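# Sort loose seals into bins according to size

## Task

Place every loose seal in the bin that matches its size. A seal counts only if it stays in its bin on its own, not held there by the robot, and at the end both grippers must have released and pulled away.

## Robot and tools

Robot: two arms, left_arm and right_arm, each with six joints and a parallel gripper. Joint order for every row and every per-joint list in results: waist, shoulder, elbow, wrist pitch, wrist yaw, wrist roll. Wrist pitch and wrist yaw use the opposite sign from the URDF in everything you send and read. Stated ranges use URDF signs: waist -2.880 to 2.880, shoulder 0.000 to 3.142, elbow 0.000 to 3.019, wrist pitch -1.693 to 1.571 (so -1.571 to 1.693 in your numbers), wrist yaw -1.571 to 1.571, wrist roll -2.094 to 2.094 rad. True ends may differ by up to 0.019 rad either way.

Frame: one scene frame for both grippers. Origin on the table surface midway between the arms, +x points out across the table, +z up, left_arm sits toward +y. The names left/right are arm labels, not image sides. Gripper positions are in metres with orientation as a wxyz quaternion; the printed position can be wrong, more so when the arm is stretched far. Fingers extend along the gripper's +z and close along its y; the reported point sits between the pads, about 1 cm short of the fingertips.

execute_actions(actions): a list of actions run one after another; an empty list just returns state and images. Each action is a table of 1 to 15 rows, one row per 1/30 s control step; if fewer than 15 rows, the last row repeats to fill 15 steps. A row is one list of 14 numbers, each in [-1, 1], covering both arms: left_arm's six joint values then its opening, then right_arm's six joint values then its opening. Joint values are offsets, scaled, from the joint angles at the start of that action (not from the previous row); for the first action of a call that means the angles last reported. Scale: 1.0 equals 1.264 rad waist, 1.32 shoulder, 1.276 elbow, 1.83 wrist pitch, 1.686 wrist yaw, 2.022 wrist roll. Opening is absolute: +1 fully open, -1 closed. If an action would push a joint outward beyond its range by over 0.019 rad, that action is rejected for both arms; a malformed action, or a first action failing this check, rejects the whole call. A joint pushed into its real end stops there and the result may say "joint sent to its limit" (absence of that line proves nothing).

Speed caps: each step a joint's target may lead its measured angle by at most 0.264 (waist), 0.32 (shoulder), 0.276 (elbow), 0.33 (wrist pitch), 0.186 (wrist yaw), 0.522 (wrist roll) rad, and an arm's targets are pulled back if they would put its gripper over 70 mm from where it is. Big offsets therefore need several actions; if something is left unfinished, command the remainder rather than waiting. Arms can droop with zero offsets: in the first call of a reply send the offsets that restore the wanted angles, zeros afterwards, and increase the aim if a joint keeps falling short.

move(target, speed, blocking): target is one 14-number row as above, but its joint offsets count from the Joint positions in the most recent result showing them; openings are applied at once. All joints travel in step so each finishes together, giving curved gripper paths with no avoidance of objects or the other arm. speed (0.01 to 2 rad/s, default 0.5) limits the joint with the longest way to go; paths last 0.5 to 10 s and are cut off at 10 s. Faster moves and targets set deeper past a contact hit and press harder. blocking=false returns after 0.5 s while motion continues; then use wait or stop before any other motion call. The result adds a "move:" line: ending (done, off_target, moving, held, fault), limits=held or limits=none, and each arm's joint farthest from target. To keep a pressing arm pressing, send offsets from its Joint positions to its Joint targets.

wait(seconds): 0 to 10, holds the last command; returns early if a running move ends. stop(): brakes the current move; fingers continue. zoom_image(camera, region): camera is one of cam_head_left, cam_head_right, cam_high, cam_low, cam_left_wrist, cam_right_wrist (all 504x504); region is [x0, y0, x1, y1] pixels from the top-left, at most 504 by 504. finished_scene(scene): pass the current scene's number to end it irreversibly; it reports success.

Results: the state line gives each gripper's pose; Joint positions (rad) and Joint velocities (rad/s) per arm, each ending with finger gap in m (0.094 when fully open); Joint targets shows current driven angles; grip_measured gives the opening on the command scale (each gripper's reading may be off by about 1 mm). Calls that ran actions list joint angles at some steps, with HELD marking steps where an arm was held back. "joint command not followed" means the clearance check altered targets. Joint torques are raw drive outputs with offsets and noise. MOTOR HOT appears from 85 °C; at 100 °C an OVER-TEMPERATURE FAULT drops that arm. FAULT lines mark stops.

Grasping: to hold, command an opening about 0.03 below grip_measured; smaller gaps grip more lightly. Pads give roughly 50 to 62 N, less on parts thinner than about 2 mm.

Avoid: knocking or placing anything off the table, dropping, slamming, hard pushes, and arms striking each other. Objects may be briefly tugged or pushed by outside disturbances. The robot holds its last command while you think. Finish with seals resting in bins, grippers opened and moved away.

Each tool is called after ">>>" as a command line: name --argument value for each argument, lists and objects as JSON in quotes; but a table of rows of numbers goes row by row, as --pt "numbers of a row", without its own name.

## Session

>>> execute_actions --actions '[]'

Scene clock: 0.00 s.
left_arm: end_effector_position=(+0.5551, +0.7800, +0.2418) grip_measured=+1.000 end_effector_quat_wxyz=(-0.107, -0.181, +0.742, +0.636) | right_arm: end_effector_position=(-0.0082, +0.0842, +0.3489) grip_measured=+1.000 end_effector_quat_wxyz=(-0.271, -0.009, +0.958, +0.092)
Joint names: [waist, shoulder, elbow, wrist pitch, wrist yaw, wrist roll]
Joint positions: left_arm=[0.308 2.053 1.792 0.827 1.381 0.419 0.094] | right_arm=[1.21  1.239 1.385 1.674 0.579 1.315 0.094]
Joint velocities: left_arm=[ 0.005 -0.005  0.002  0.007  0.007  0.037  0.   ] | right_arm=[ 0.005 -0.005  0.002  0.002 -0.022 -0.022  0.   ]
Joint torques (N m, as the arm reports them, + toward a larger Joint positions number): no reading
Motor temperatures (°C, as the motors report them): left_arm=[22 24 26 22 22 22] | right_arm=[24 23 25 22 23 25]
Joint targets: left_arm=[0.308 2.054 1.816 0.824 1.381 0.419] | right_arm=[1.210 1.234 1.416 1.672 0.580 1.315]

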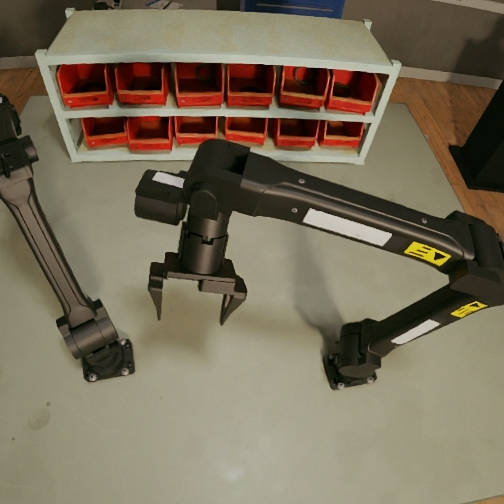

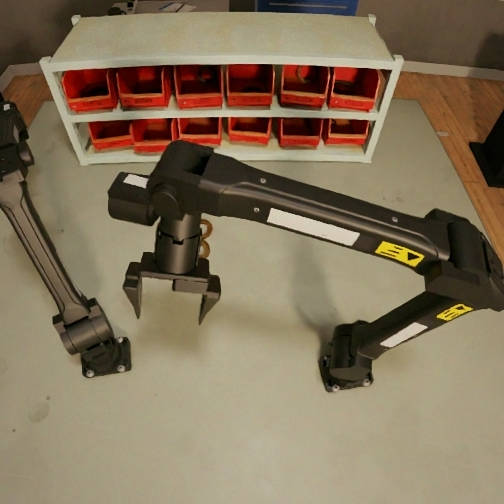

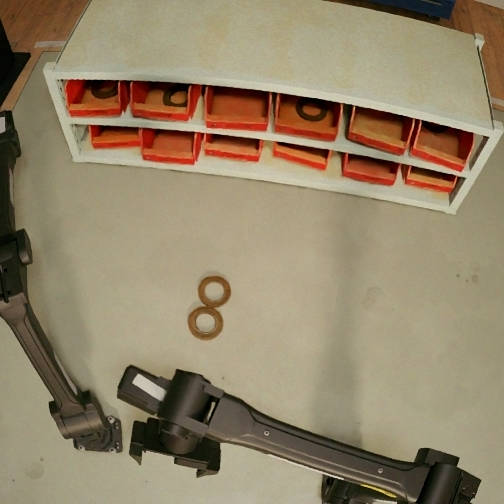

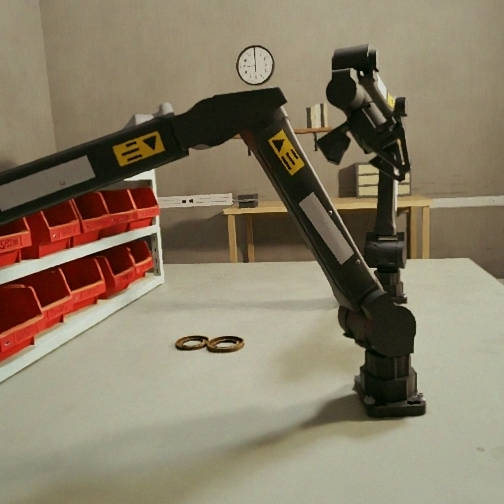

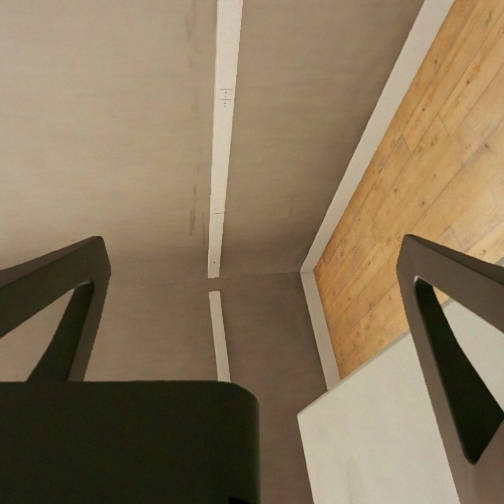

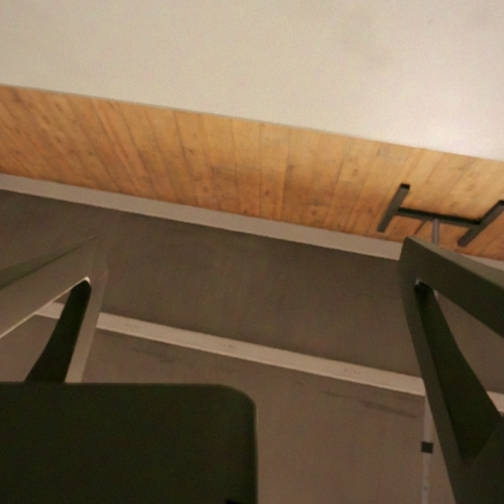

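>>> move --target '[0,-0.873,-0.84,-0.46,-0.819,-0.207,1,-0.92,-0.257,-0.53,-0.92,-0.343,-0.65,1]' --speed 0.8

>>> move --target '[-0.47,0,0.02,0,0,0,1,0,0,0.02,0,0,0,1]' --speed 0.8

Scene clock: 6.03 s.
left_arm: end_effector_position=(+0.4425, +0.5277, +0.3522) grip_measured=+1.000 end_effector_quat_wxyz=(+0.615, -0.186, +0.750, +0.160) | right_arm: end_effector_position=(+0.4479, -0.2058, +0.3453) grip_measured=+1.000 end_effector_quat_wxyz=(+0.626, -0.058, +0.776, +0.054)
Joint names: [waist, shoulder, elbow, wrist pitch, wrist yaw, wrist roll]
Joint positions: left_arm=[0.308 0.901 0.717 0.011 0.003 0.011 0.094] | right_arm=[0.048 0.907 0.713 0.017 0.001 0.011 0.094]
Joint velocities: left_arm=[-0.005 -0.005 -0.002 -0.012  0.022 -0.066  0.   ] | right_arm=[-0.015 -0.015  0.007 -0.012  0.022  0.007  0.   ]
Joint torques (N m, as the arm reports them, + toward a larger Joint positions number): left_arm=[ 0.4  -3.76 11.3  -3.63 -0.09 -0.11] | right_arm=[ 0.21 -5.33 10.19 -2.92 -0.03  0.05]
Motor temperatures (°C, as the motors report them): left_arm=[22 24 27 22 22 22] | right_arm=[24 23 26 22 23 25]
Joint targets: left_arm=[0.308 0.900 0.720 -0.015 -0.000 0.000] | right_arm=[0.047 0.899 0.709 -0.010 0.001 0.001]
move: off_target (left_arm, right_arm); limits=none; left_arm: farthest joint: the wrist pitch, 0.026 radians from its target (0.842 radians at the start); right_arm: farthest joint: the wrist pitch, 0.027 radians from its target (1.683 radians at the start)

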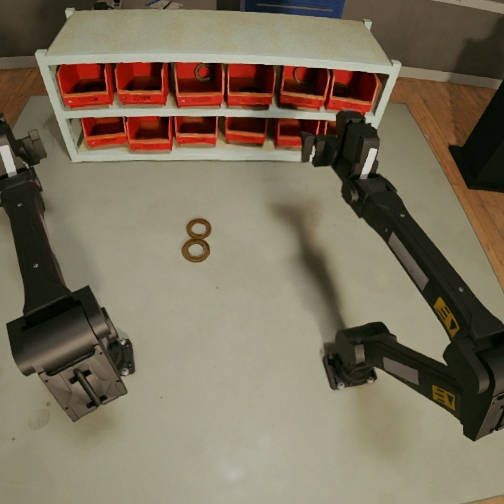

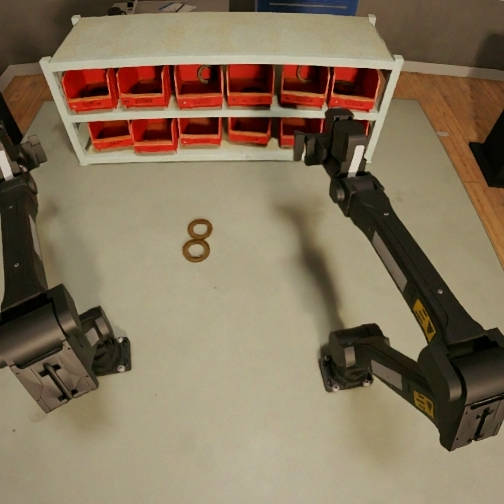

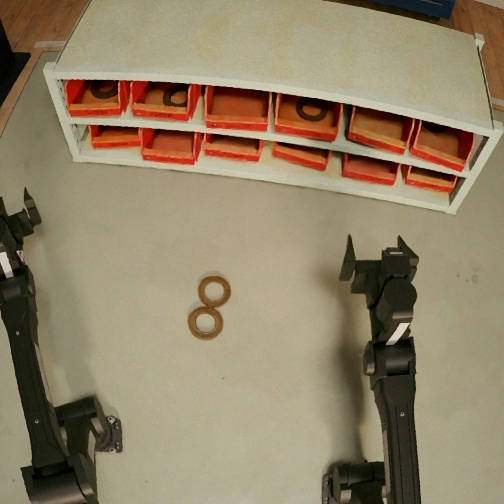

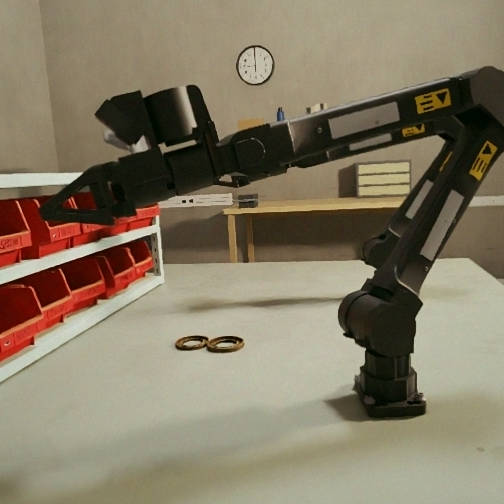

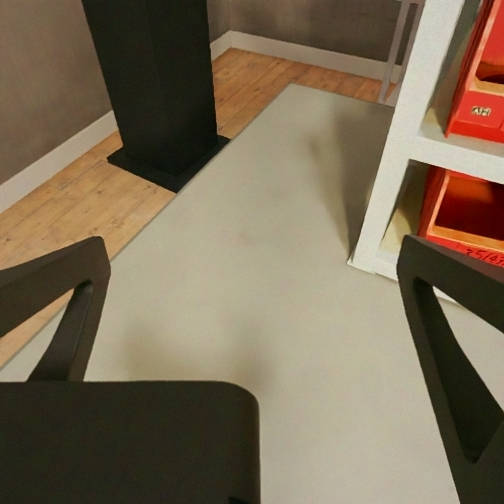

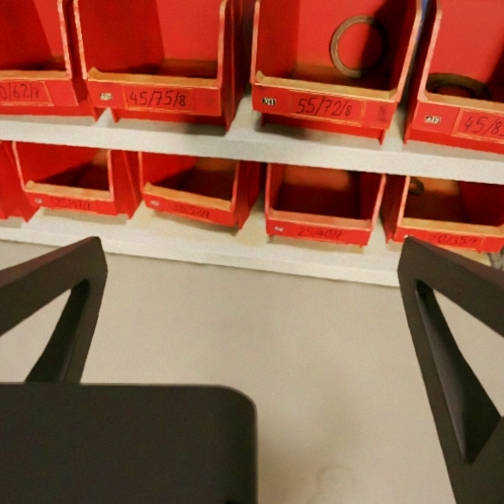

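Scene clock: 7.23 s.
left_arm: end_effector_position=(+0.4954, +0.2661, +0.3522) grip_measured=+1.000 end_effector_quat_wxyz=(+0.635, +0.040, +0.771, -0.026) | right_arm: end_effector_position=(+0.4479, -0.2058, +0.3453) grip_measured=+1.000 end_effector_quat_wxyz=(+0.626, -0.058, +0.776, +0.054)
Joint names: [waist, shoulder, elbow, wrist pitch, wrist yaw, wrist roll]
Joint positions: left_arm=[-0.285  0.901  0.717  0.011  0.003  0.011  0.094] | right_arm=[0.048 0.907 0.713 0.017 0.001 0.011 0.094]
Joint velocities: left_arm=[-0.015 -0.015 -0.002 -0.012  0.022 -0.051  0.   ] | right_arm=[-0.015 -0.024  0.007  0.007 -0.007  0.022  0.   ]
Joint torques (N m, as the arm reports them, + toward a larger Joint positions number): left_arm=[ 0.4  -3.82 13.35 -2.39  0.02  0.  ] | right_arm=[ 0.17 -4.72 12.73 -1.86  0.    0.1 ]
Motor temperatures (°C, as the motors report them): left_arm=[22 24 27 22 22 22] | right_arm=[24 23 26 22 23 25]
Joint targets: left_arm=[-0.286 0.901 0.743 0.011 0.003 0.011] | right_arm=[0.048 0.907 0.739 0.017 0.001 0.011]
move: off_target (left_arm, right_arm); limits=none; left_arm: farthest joint: the elbow, 0.025 radians from its target (0.025 radians at the start); right_arm: farthest joint: the elbow, 0.025 radians from its target (0.025 radians at the start)

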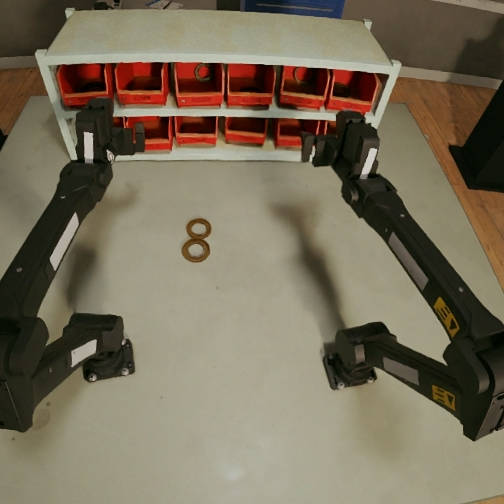

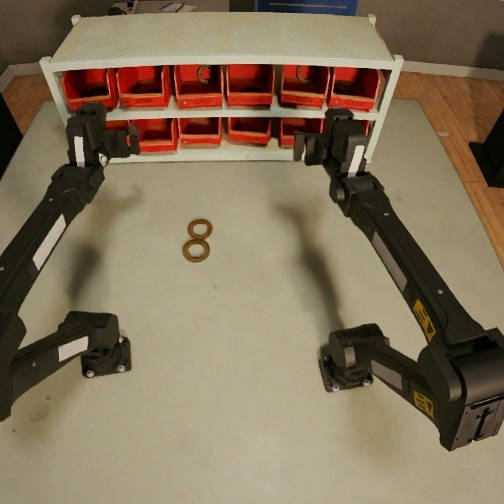

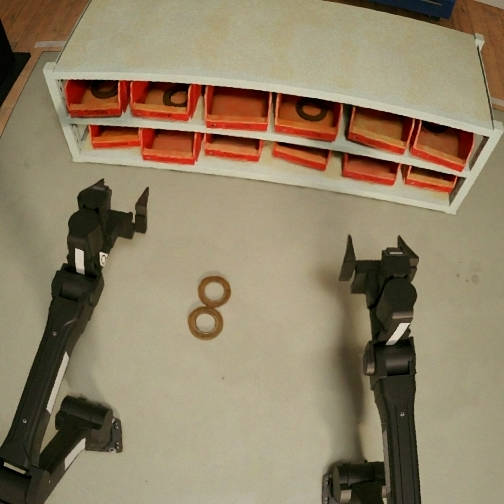

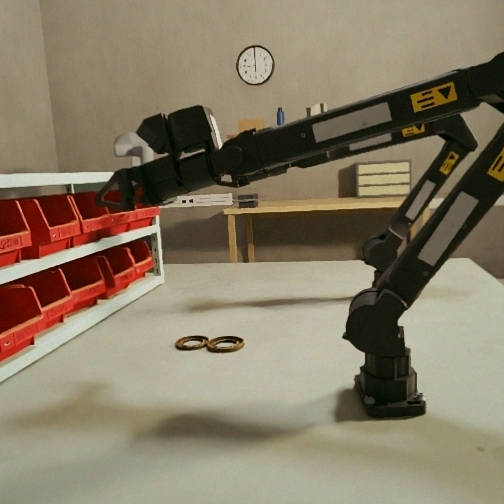

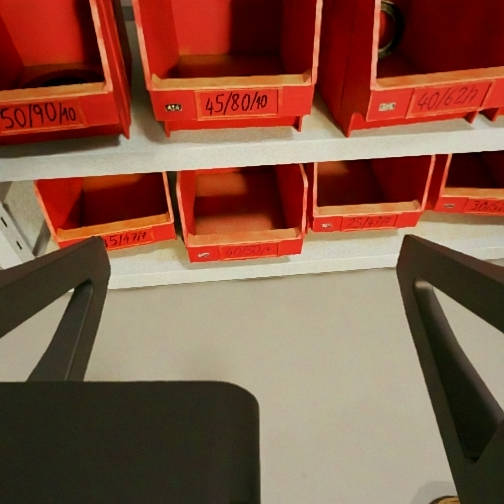

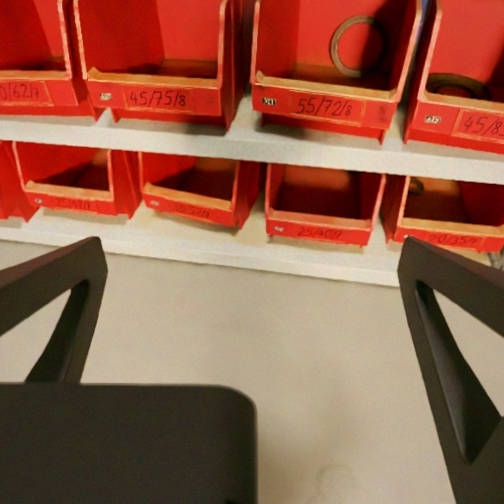

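>>> move --target '[-0.388,0.265,-0.215,0.04,0,0,1,0,0,0.02,0,0,0,1]' --speed 0.5

Scene clock: 10.97 s.
left_arm: end_effector_position=(+0.3615, +0.0997, +0.0434) grip_measured=+1.000 end_effector_quat_wxyz=(+0.323, +0.274, +0.901, -0.093) | right_arm: end_effector_position=(+0.4479, -0.2058, +0.3453) grip_measured=+1.000 end_effector_quat_wxyz=(+0.626, -0.058, +0.776, +0.054)
Joint names: [waist, shoulder, elbow, wrist pitch, wrist yaw, wrist roll]
Joint positions: left_arm=[-0.769  1.246  0.434  0.073  0.003  0.011  0.094] | right_arm=[0.048 0.907 0.713 0.017 0.001 0.011 0.094]
Joint velocities: left_arm=[-0.015 -0.005  0.027 -0.007  0.007 -0.022  0.   ] | right_arm=[-0.015 -0.015  0.007 -0.012  0.051  0.007  0.   ]
Joint torques (N m, as the arm reports them, + toward a larger Joint positions number): left_arm=[-0.32 -3.95  8.53 -1.26  0.03 -0.01] | right_arm=[ 0.22 -4.69 12.74 -1.86 -0.01  0.1 ]
Motor temperatures (°C, as the motors report them): left_arm=[22 24 28 22 22 22] | right_arm=[24 23 27 22 23 25]
Joint targets: left_arm=[-0.775 1.251 0.443 0.084 0.003 0.011] | right_arm=[0.048 0.907 0.739 0.017 0.001 0.011]
move: off_target (right_arm); limits=none; left_arm: farthest joint: the wrist pitch, 0.012 radians from its target (0.073 radians at the start); right_arm: farthest joint: the elbow, 0.025 radians from its target (0.025 radians at the start)

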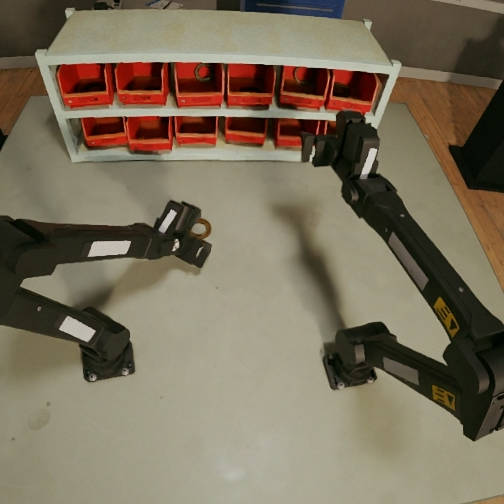

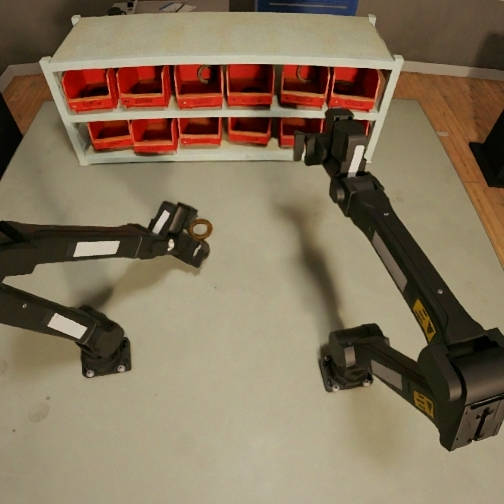

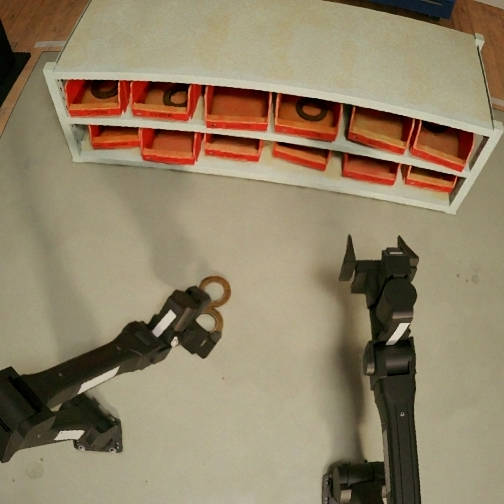

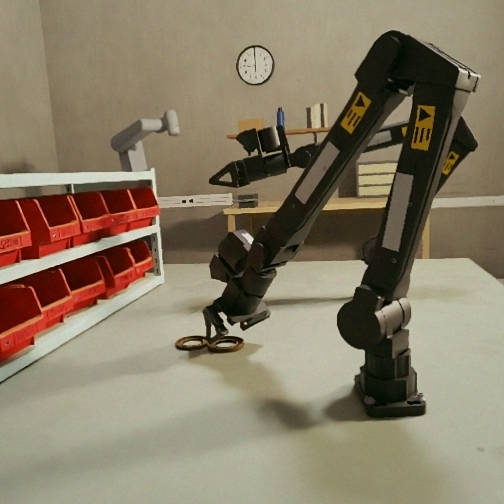

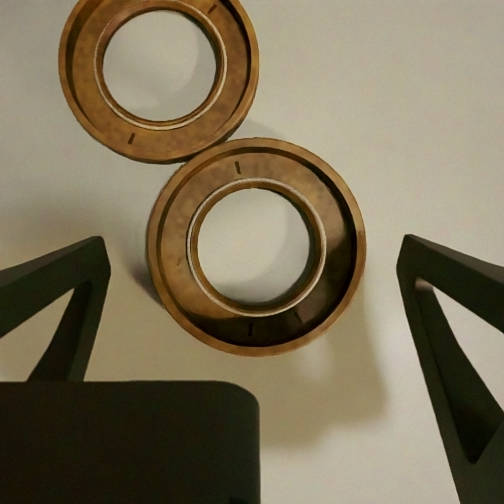

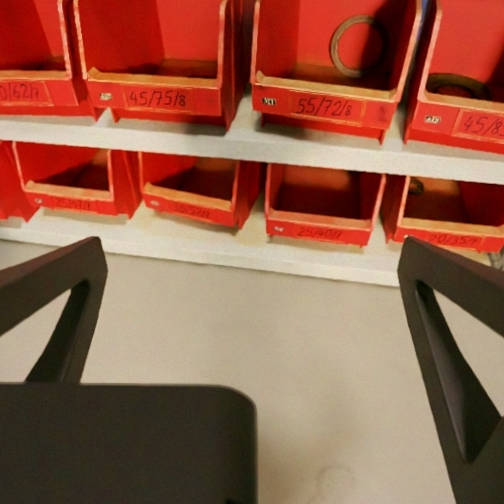

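>>> move --target '[0,0.08,0.05,0,0,0,1,0,0,0.02,0,0,0,1]' --speed 0.08

>>> move --target '[0,0.01,0,0,0,0,0.635,0,0,0.02,0,0,0,1]'

Scene clock: 14.53 s.
left_arm: end_effector_position=(+0.3660, +0.0967, +0.0227) grip_measured=+1.000 end_effector_quat_wxyz=(+0.296, +0.277, +0.910, -0.085) | right_arm: end_effector_position=(+0.4479, -0.2058, +0.3453) grip_measured=+1.000 end_effector_quat_wxyz=(+0.626, -0.058, +0.776, +0.054)
Joint names: [waist, shoulder, elbow, wrist pitch, wrist yaw, wrist roll]
Joint positions: left_arm=[-0.769  1.335  0.463  0.073  0.003  0.011  0.094] | right_arm=[0.048 0.907 0.713 0.017 0.001 0.011 0.094]
Joint velocities: left_arm=[-0.015 -0.005  0.022  0.002 -0.022  0.007  0.   ] | right_arm=[ 0.005 -0.015  0.002 -0.002  0.037 -0.007  0.   ]
Joint torques (N m, as the arm reports them, + toward a larger Joint positions number): left_arm=[ 0.35 -4.47 10.42 -1.76  0.04 -0.01] | right_arm=[ 0.24 -4.71 12.72 -1.82  0.    0.09]
Motor temperatures (°C, as the motors report them): left_arm=[22 24 28 22 22 22] | right_arm=[24 23 27 22 23 25]
Joint targets: left_arm=[-0.769 1.352 0.498 0.073 0.003 0.011] | right_arm=[0.048 0.907 0.739 0.017 0.001 0.011]
move: off_target (left_arm, right_arm); limits=none; left_arm: farthest joint: the elbow, 0.035 radians from its target (0.064 radians at the start); right_arm: farthest joint: the elbow, 0.025 radians from its target (0.025 radians at the start)

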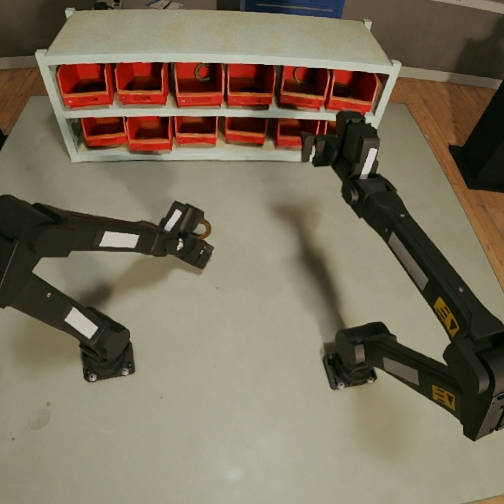

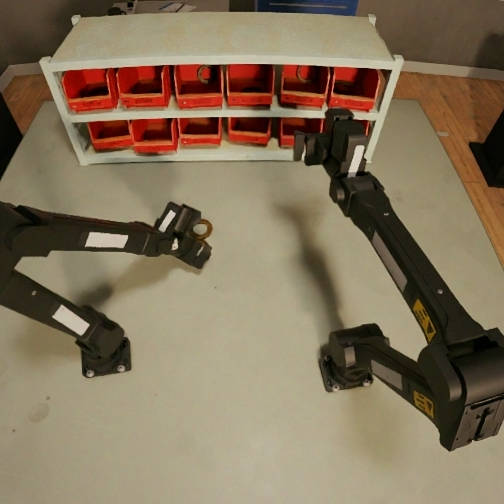

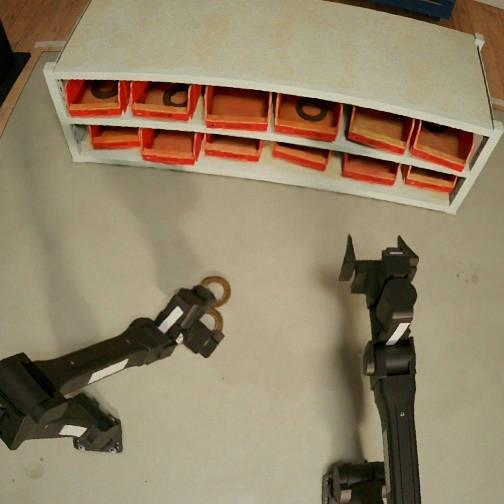

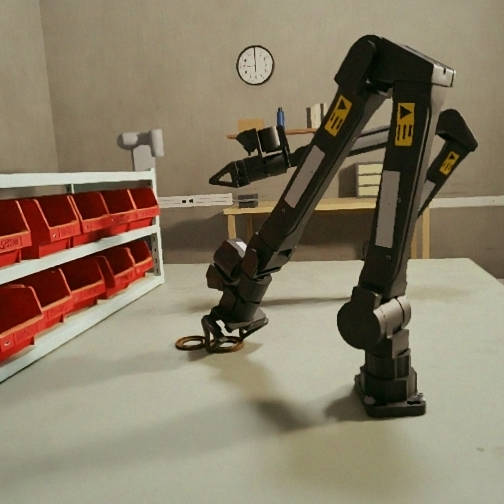

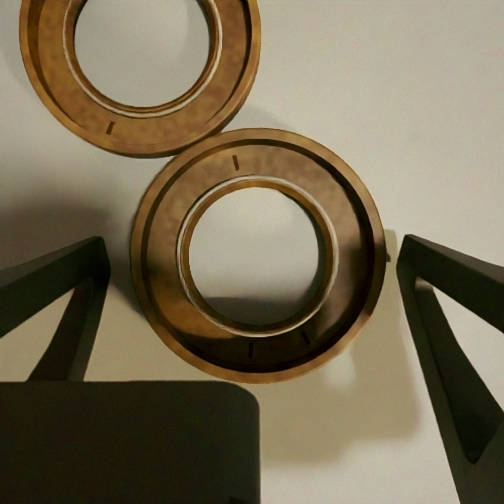

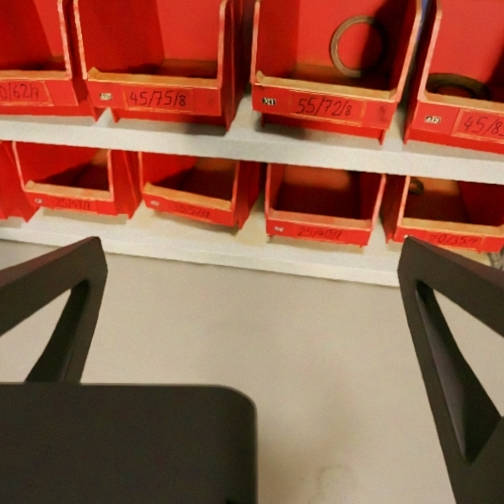

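Scene clock: 15.23 s.
left_arm: end_effector_position=(+0.3660, +0.0967, +0.0227) grip_measured=+0.677 end_effector_quat_wxyz=(+0.296, +0.277, +0.910, -0.085) | right_arm: end_effector_position=(+0.4479, -0.2058, +0.3453) grip_measured=+1.000 end_effector_quat_wxyz=(+0.626, -0.058, +0.776, +0.054)
Joint names: [waist, shoulder, elbow, wrist pitch, wrist yaw, wrist roll]
Joint positions: left_arm=[-0.769  1.335  0.463  0.073  0.003  0.011  0.079] | right_arm=[0.048 0.907 0.713 0.017 0.001 0.011 0.094]
Joint velocities: left_arm=[-0.005  0.024 -0.007  0.012 -0.066 -0.081  0.   ] | right_arm=[-0.005 -0.005 -0.012 -0.002  0.007 -0.022  0.   ]
Joint torques (N m, as the arm reports them, + toward a larger Joint positions number): left_arm=[ 0.36 -4.83  7.27 -1.81  0.03 -0.01] | right_arm=[ 0.1  -4.82 12.72 -1.84 -0.01  0.1 ]
Motor temperatures (°C, as the motors report them): left_arm=[22 24 28 22 22 22] | right_arm=[24 23 27 22 23 25]
Joint targets: left_arm=[-0.769 1.349 0.463 0.073 0.003 0.011] | right_arm=[0.048 0.907 0.739 0.017 0.001 0.011]
move: off_target (right_arm); limits=none; left_arm: farthest joint: the shoulder, 0.013 radians from its target (0.013 radians at the start); right_arm: farthest joint: the elbow, 0.025 radians from its target (0.025 radians at the start)

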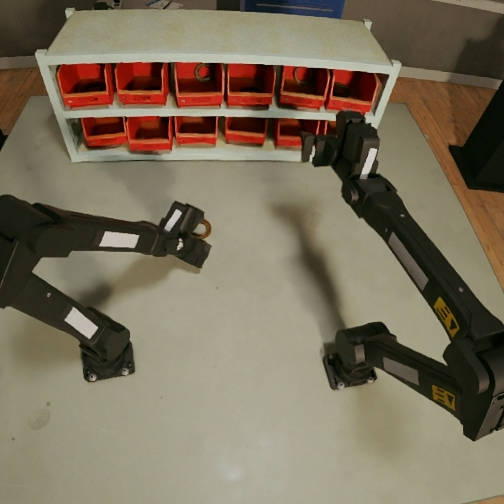

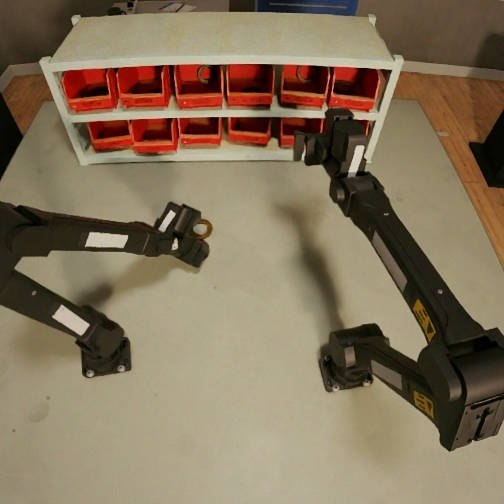

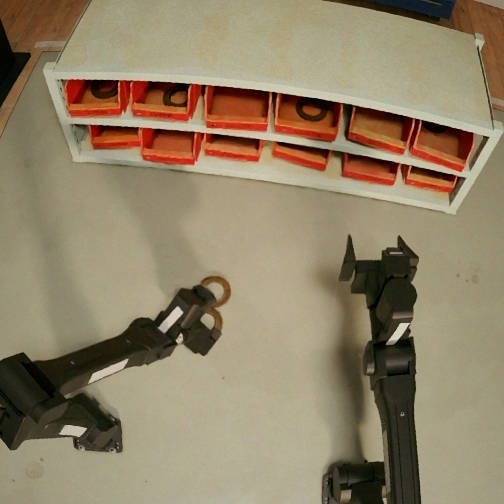

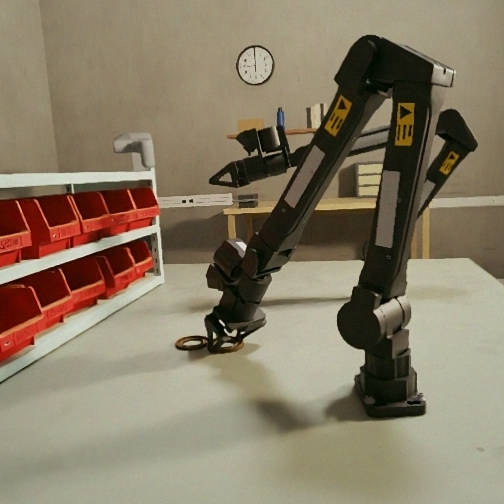

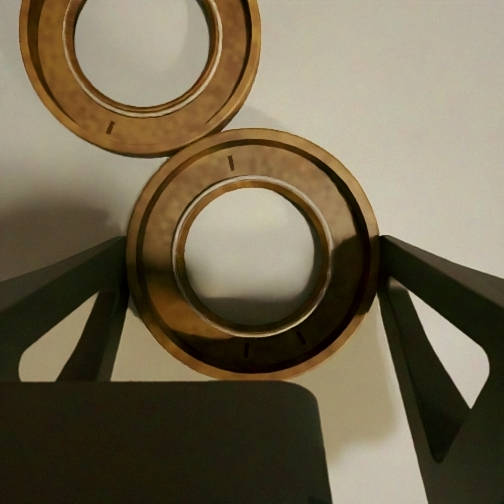

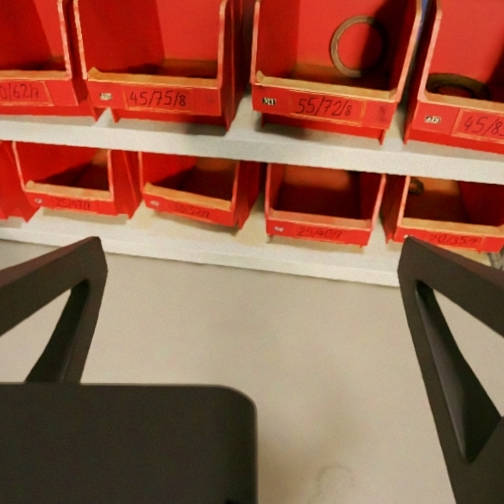

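>>> move --target '[0,-0.16,0,0,0,0,0.635,0,0.2,0.1,0.08,0,0,1]' --speed 0.3

>>> move --target '[0.4,0.24,0.715,0.225,0,0,0.635,0.2,0,0.15,0,0,0,1]' --speed 0.5

Scene clock: 19.07 s.
left_arm: end_effector_position=(+0.3765, +0.0898, +0.0962) grip_measured=+0.677 end_effector_quat_wxyz=(+0.384, +0.267, +0.877, -0.111) | right_arm: end_effector_position=(+0.4884, -0.1993, +0.2260) grip_measured=+1.000 end_effector_quat_wxyz=(+0.484, -0.065, +0.872, +0.042)
Joint names: [waist, shoulder, elbow, wrist pitch, wrist yaw, wrist roll]
Joint positions: left_arm=[-0.769  1.135  0.459  0.073  0.003  0.011  0.079] | right_arm=[0.048 1.175 0.771 0.154 0.001 0.011 0.094]
Joint velocities: left_arm=[-0.015  0.005  0.012 -0.012 -0.022  0.007 -0.001] | right_arm=[-0.015  0.005 -0.012  0.017 -0.007 -0.007  0.   ]
Joint torques (N m, as the arm reports them, + toward a larger Joint positions number): left_arm=[ 0.31 -5.44  9.25 -1.86  0.02  0.  ] | right_arm=[ 0.17 -8.01 15.97 -1.34 -0.01  0.1 ]
Motor temperatures (°C, as the motors report them): left_arm=[22 24 28 22 22 22] | right_arm=[24 23 28 22 23 25]
Joint targets: left_arm=[-0.769 1.124 0.463 0.073 0.003 0.011] | right_arm=[0.048 1.171 0.841 0.164 0.001 0.011]
move: off_target (right_arm); limits=none; left_arm: farthest joint: the shoulder, 0.011 radians from its target (0.212 radians at the start); right_arm: farthest joint: the elbow, 0.069 radians from its target (0.127 radians at the start)

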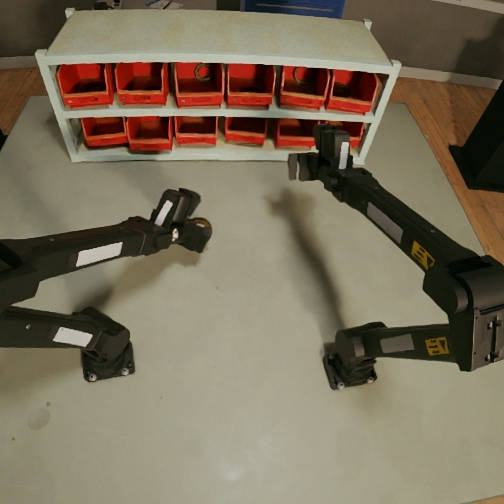

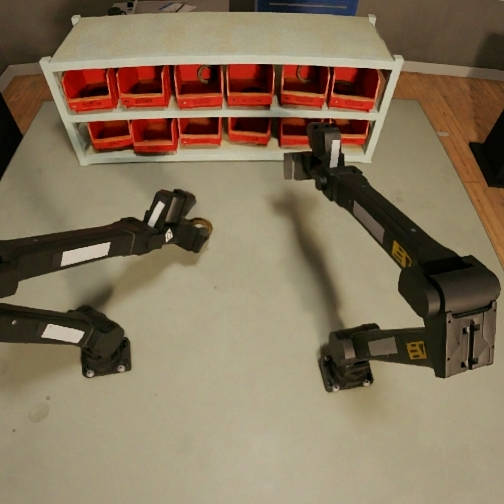

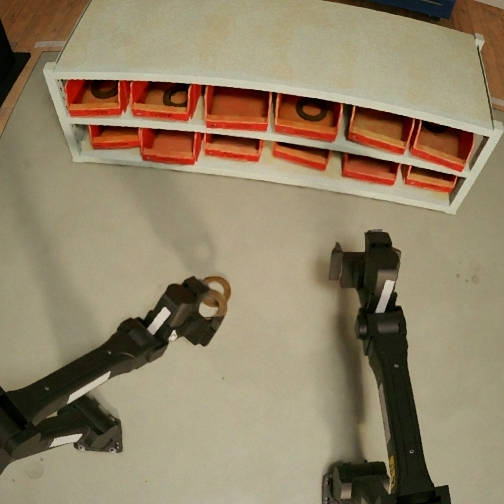

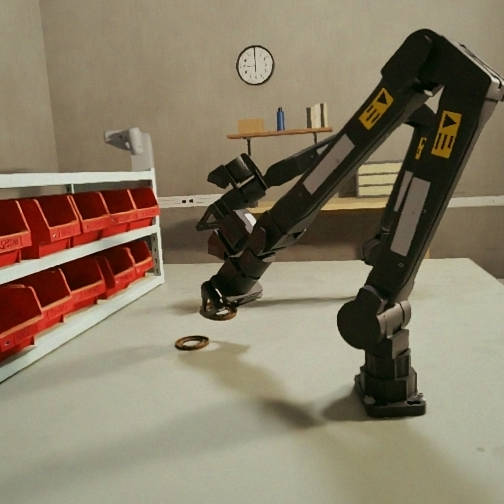

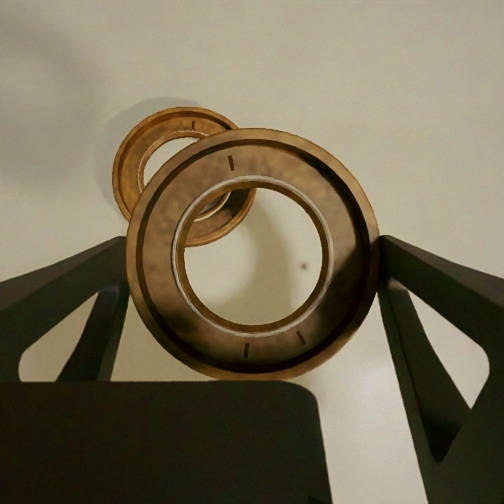

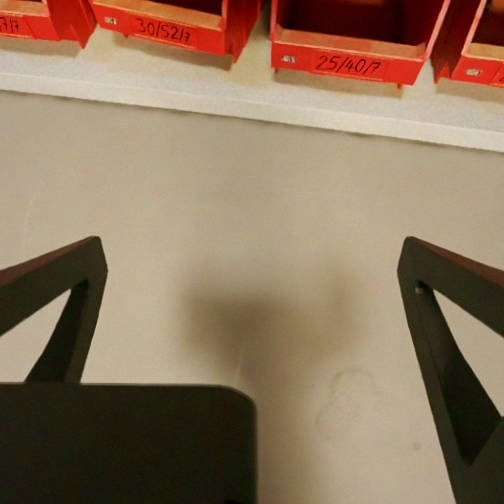

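Scene clock: 21.43 s.
left_arm: end_effector_position=(+0.6617, +0.2610, +0.3402) grip_measured=+0.677 end_effector_quat_wxyz=(+0.477, +0.039, +0.878, -0.015) | right_arm: end_effector_position=(+0.4820, -0.0706, +0.2959) grip_measured=+1.000 end_effector_quat_wxyz=(+0.526, -0.165, +0.827, +0.111)
Joint names: [waist, shoulder, elbow, wrist pitch, wrist yaw, wrist roll]
Joint positions: left_arm=[-0.267  1.433  1.326  0.47   0.003  0.011  0.079] | right_arm=[0.293 1.175 0.892 0.154 0.001 0.011 0.094]
Joint velocities: left_arm=[-0.005  0.005 -0.012 -0.002  0.022 -0.081 -0.   ] | right_arm=[-0.005 -0.005 -0.007  0.002 -0.037 -0.007  0.   ]
Joint torques (N m, as the arm reports them, + toward a larger Joint positions number): left_arm=[  0.56 -10.77  15.14  -1.5    0.05   0.01] | right_arm=[ 0.62 -7.95 16.4  -1.77 -0.01  0.1 ]
Motor temperatures (°C, as the motors report them): left_arm=[22 24 29 22 22 22] | right_arm=[24 23 29 22 23 25]
Joint targets: left_arm=[-0.263 1.451 1.372 0.485 0.003 0.011] | right_arm=[0.301 1.175 0.963 0.154 0.001 0.011]
move: off_target (left_arm, right_arm); limits=none; left_arm: farthest joint: the elbow, 0.045 radians from its target (0.912 radians at the start); right_arm: farthest joint: the elbow, 0.070 radians from its target (0.191 radians at the start)

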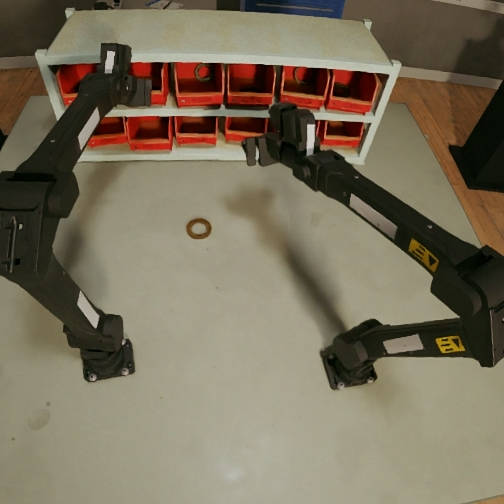

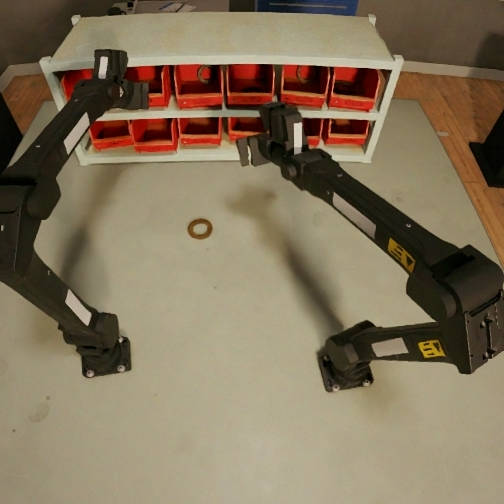

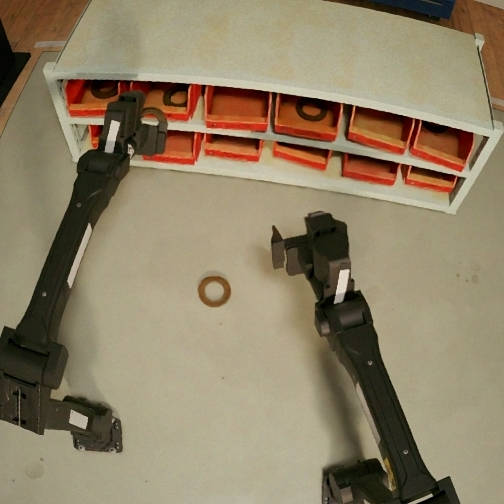

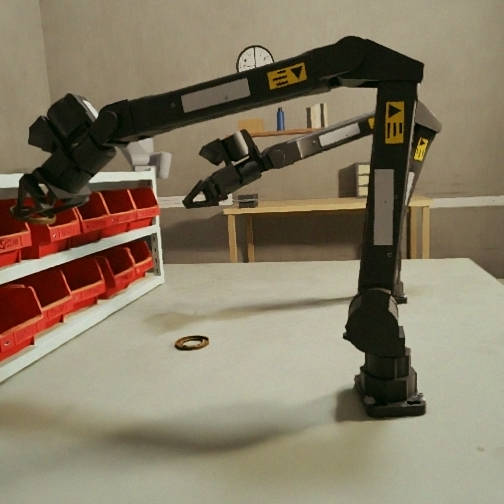

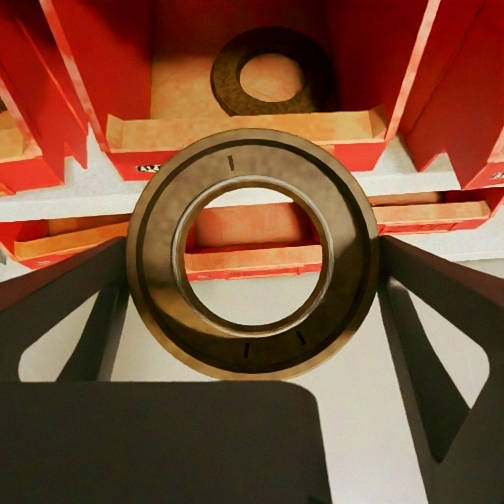

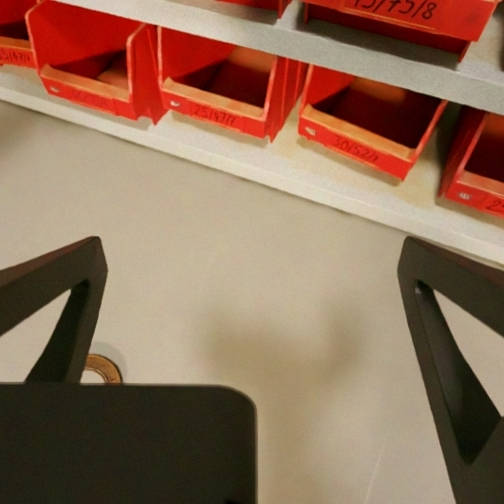

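Insert to the same depth (1.72, 1.63), waist slightly left.

>>> move --target '[0.018,0.232,0.278,0.015,0,0,0.635,0.225,0.4,0.095,0,0,0,1]' --speed 0.25

Scene clock: 25.17 s.
left_arm: end_effector_position=(+0.7705, +0.2576, +0.3250) grip_measured=+0.677 end_effector_quat_wxyz=(+0.477, +0.036, +0.878, -0.013) | right_arm: end_effector_position=(+0.4397, +0.0822, +0.0413) grip_measured=+1.000 end_effector_quat_wxyz=(+0.306, -0.312, +0.893, +0.111)
Joint names: [waist, shoulder, elbow, wrist pitch, wrist yaw, wrist roll]
Joint positions: left_arm=[-0.26   1.72   1.627  0.484  0.003  0.011  0.079] | right_arm=[0.571 1.709 0.955 0.154 0.001 0.011 0.094]
Joint velocities: left_arm=[-0.015 -0.005 -0.022  0.002  0.081  0.037  0.   ] | right_arm=[ 0.005  0.015  0.017  0.012  0.11  -0.007  0.   ]
Joint torques (N m, as the arm reports them, + toward a larger Joint positions number): left_arm=[  1.25 -14.25  16.01  -1.64   0.03  -0.01] | right_arm=[  1.2  -13.1   12.82  -1.42  -0.01   0.11]
Motor temperatures (°C, as the motors report them): left_arm=[22 24 30 22 22 22] | right_arm=[24 23 29 22 23 25]
Joint targets: left_arm=[-0.244 1.739 1.681 0.498 0.003 0.011] | right_arm=[0.577 1.702 1.014 0.154 0.001 0.011]
move: off_target (left_arm, right_arm); limits=none; left_arm: farthest joint: the elbow, 0.054 radians from its target (0.354 radians at the start); right_arm: farthest joint: the elbow, 0.058 radians from its target (0.121 radians at the start)

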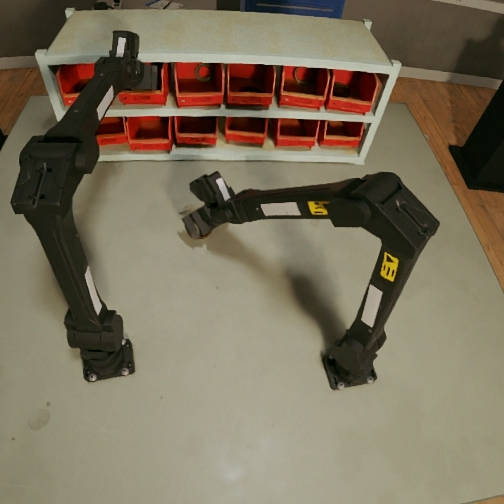

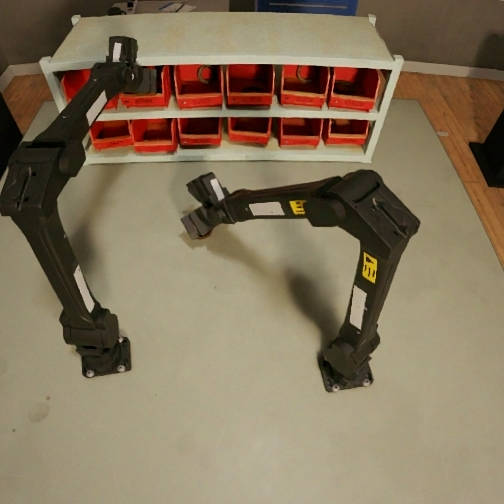

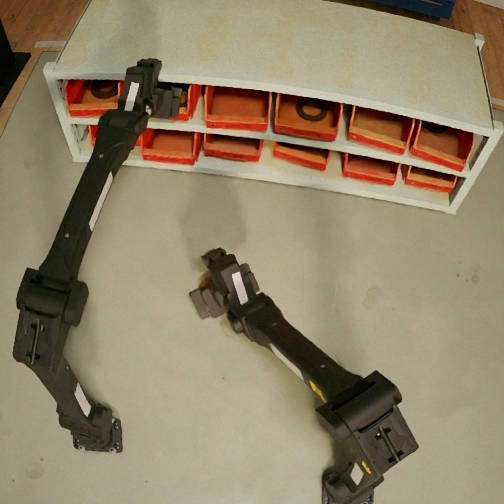

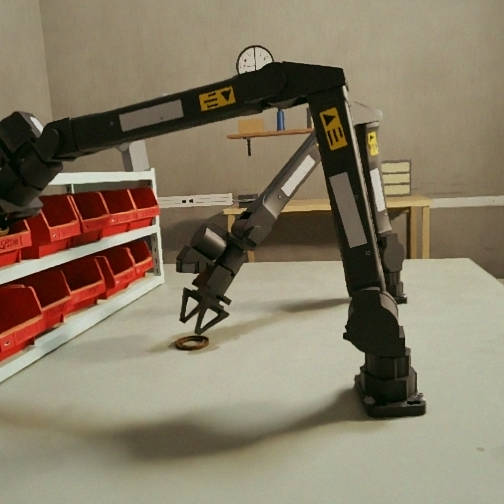

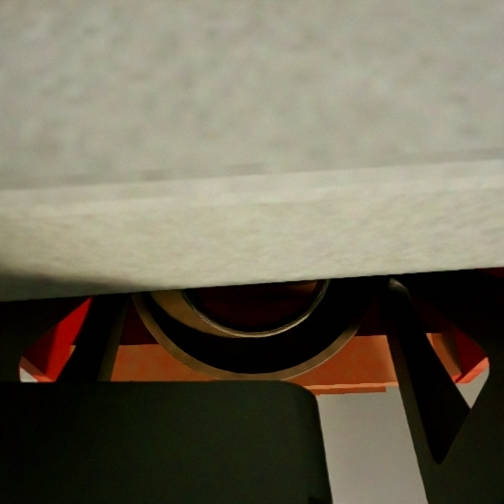

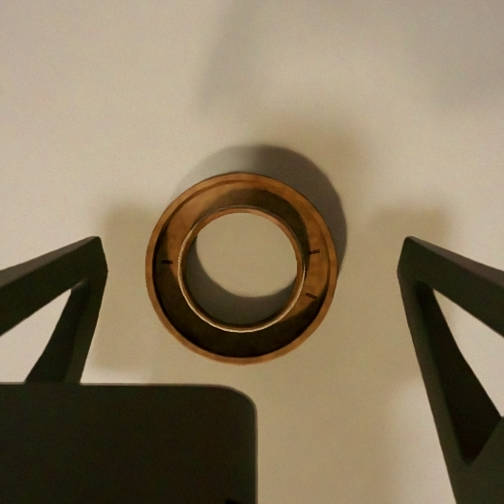

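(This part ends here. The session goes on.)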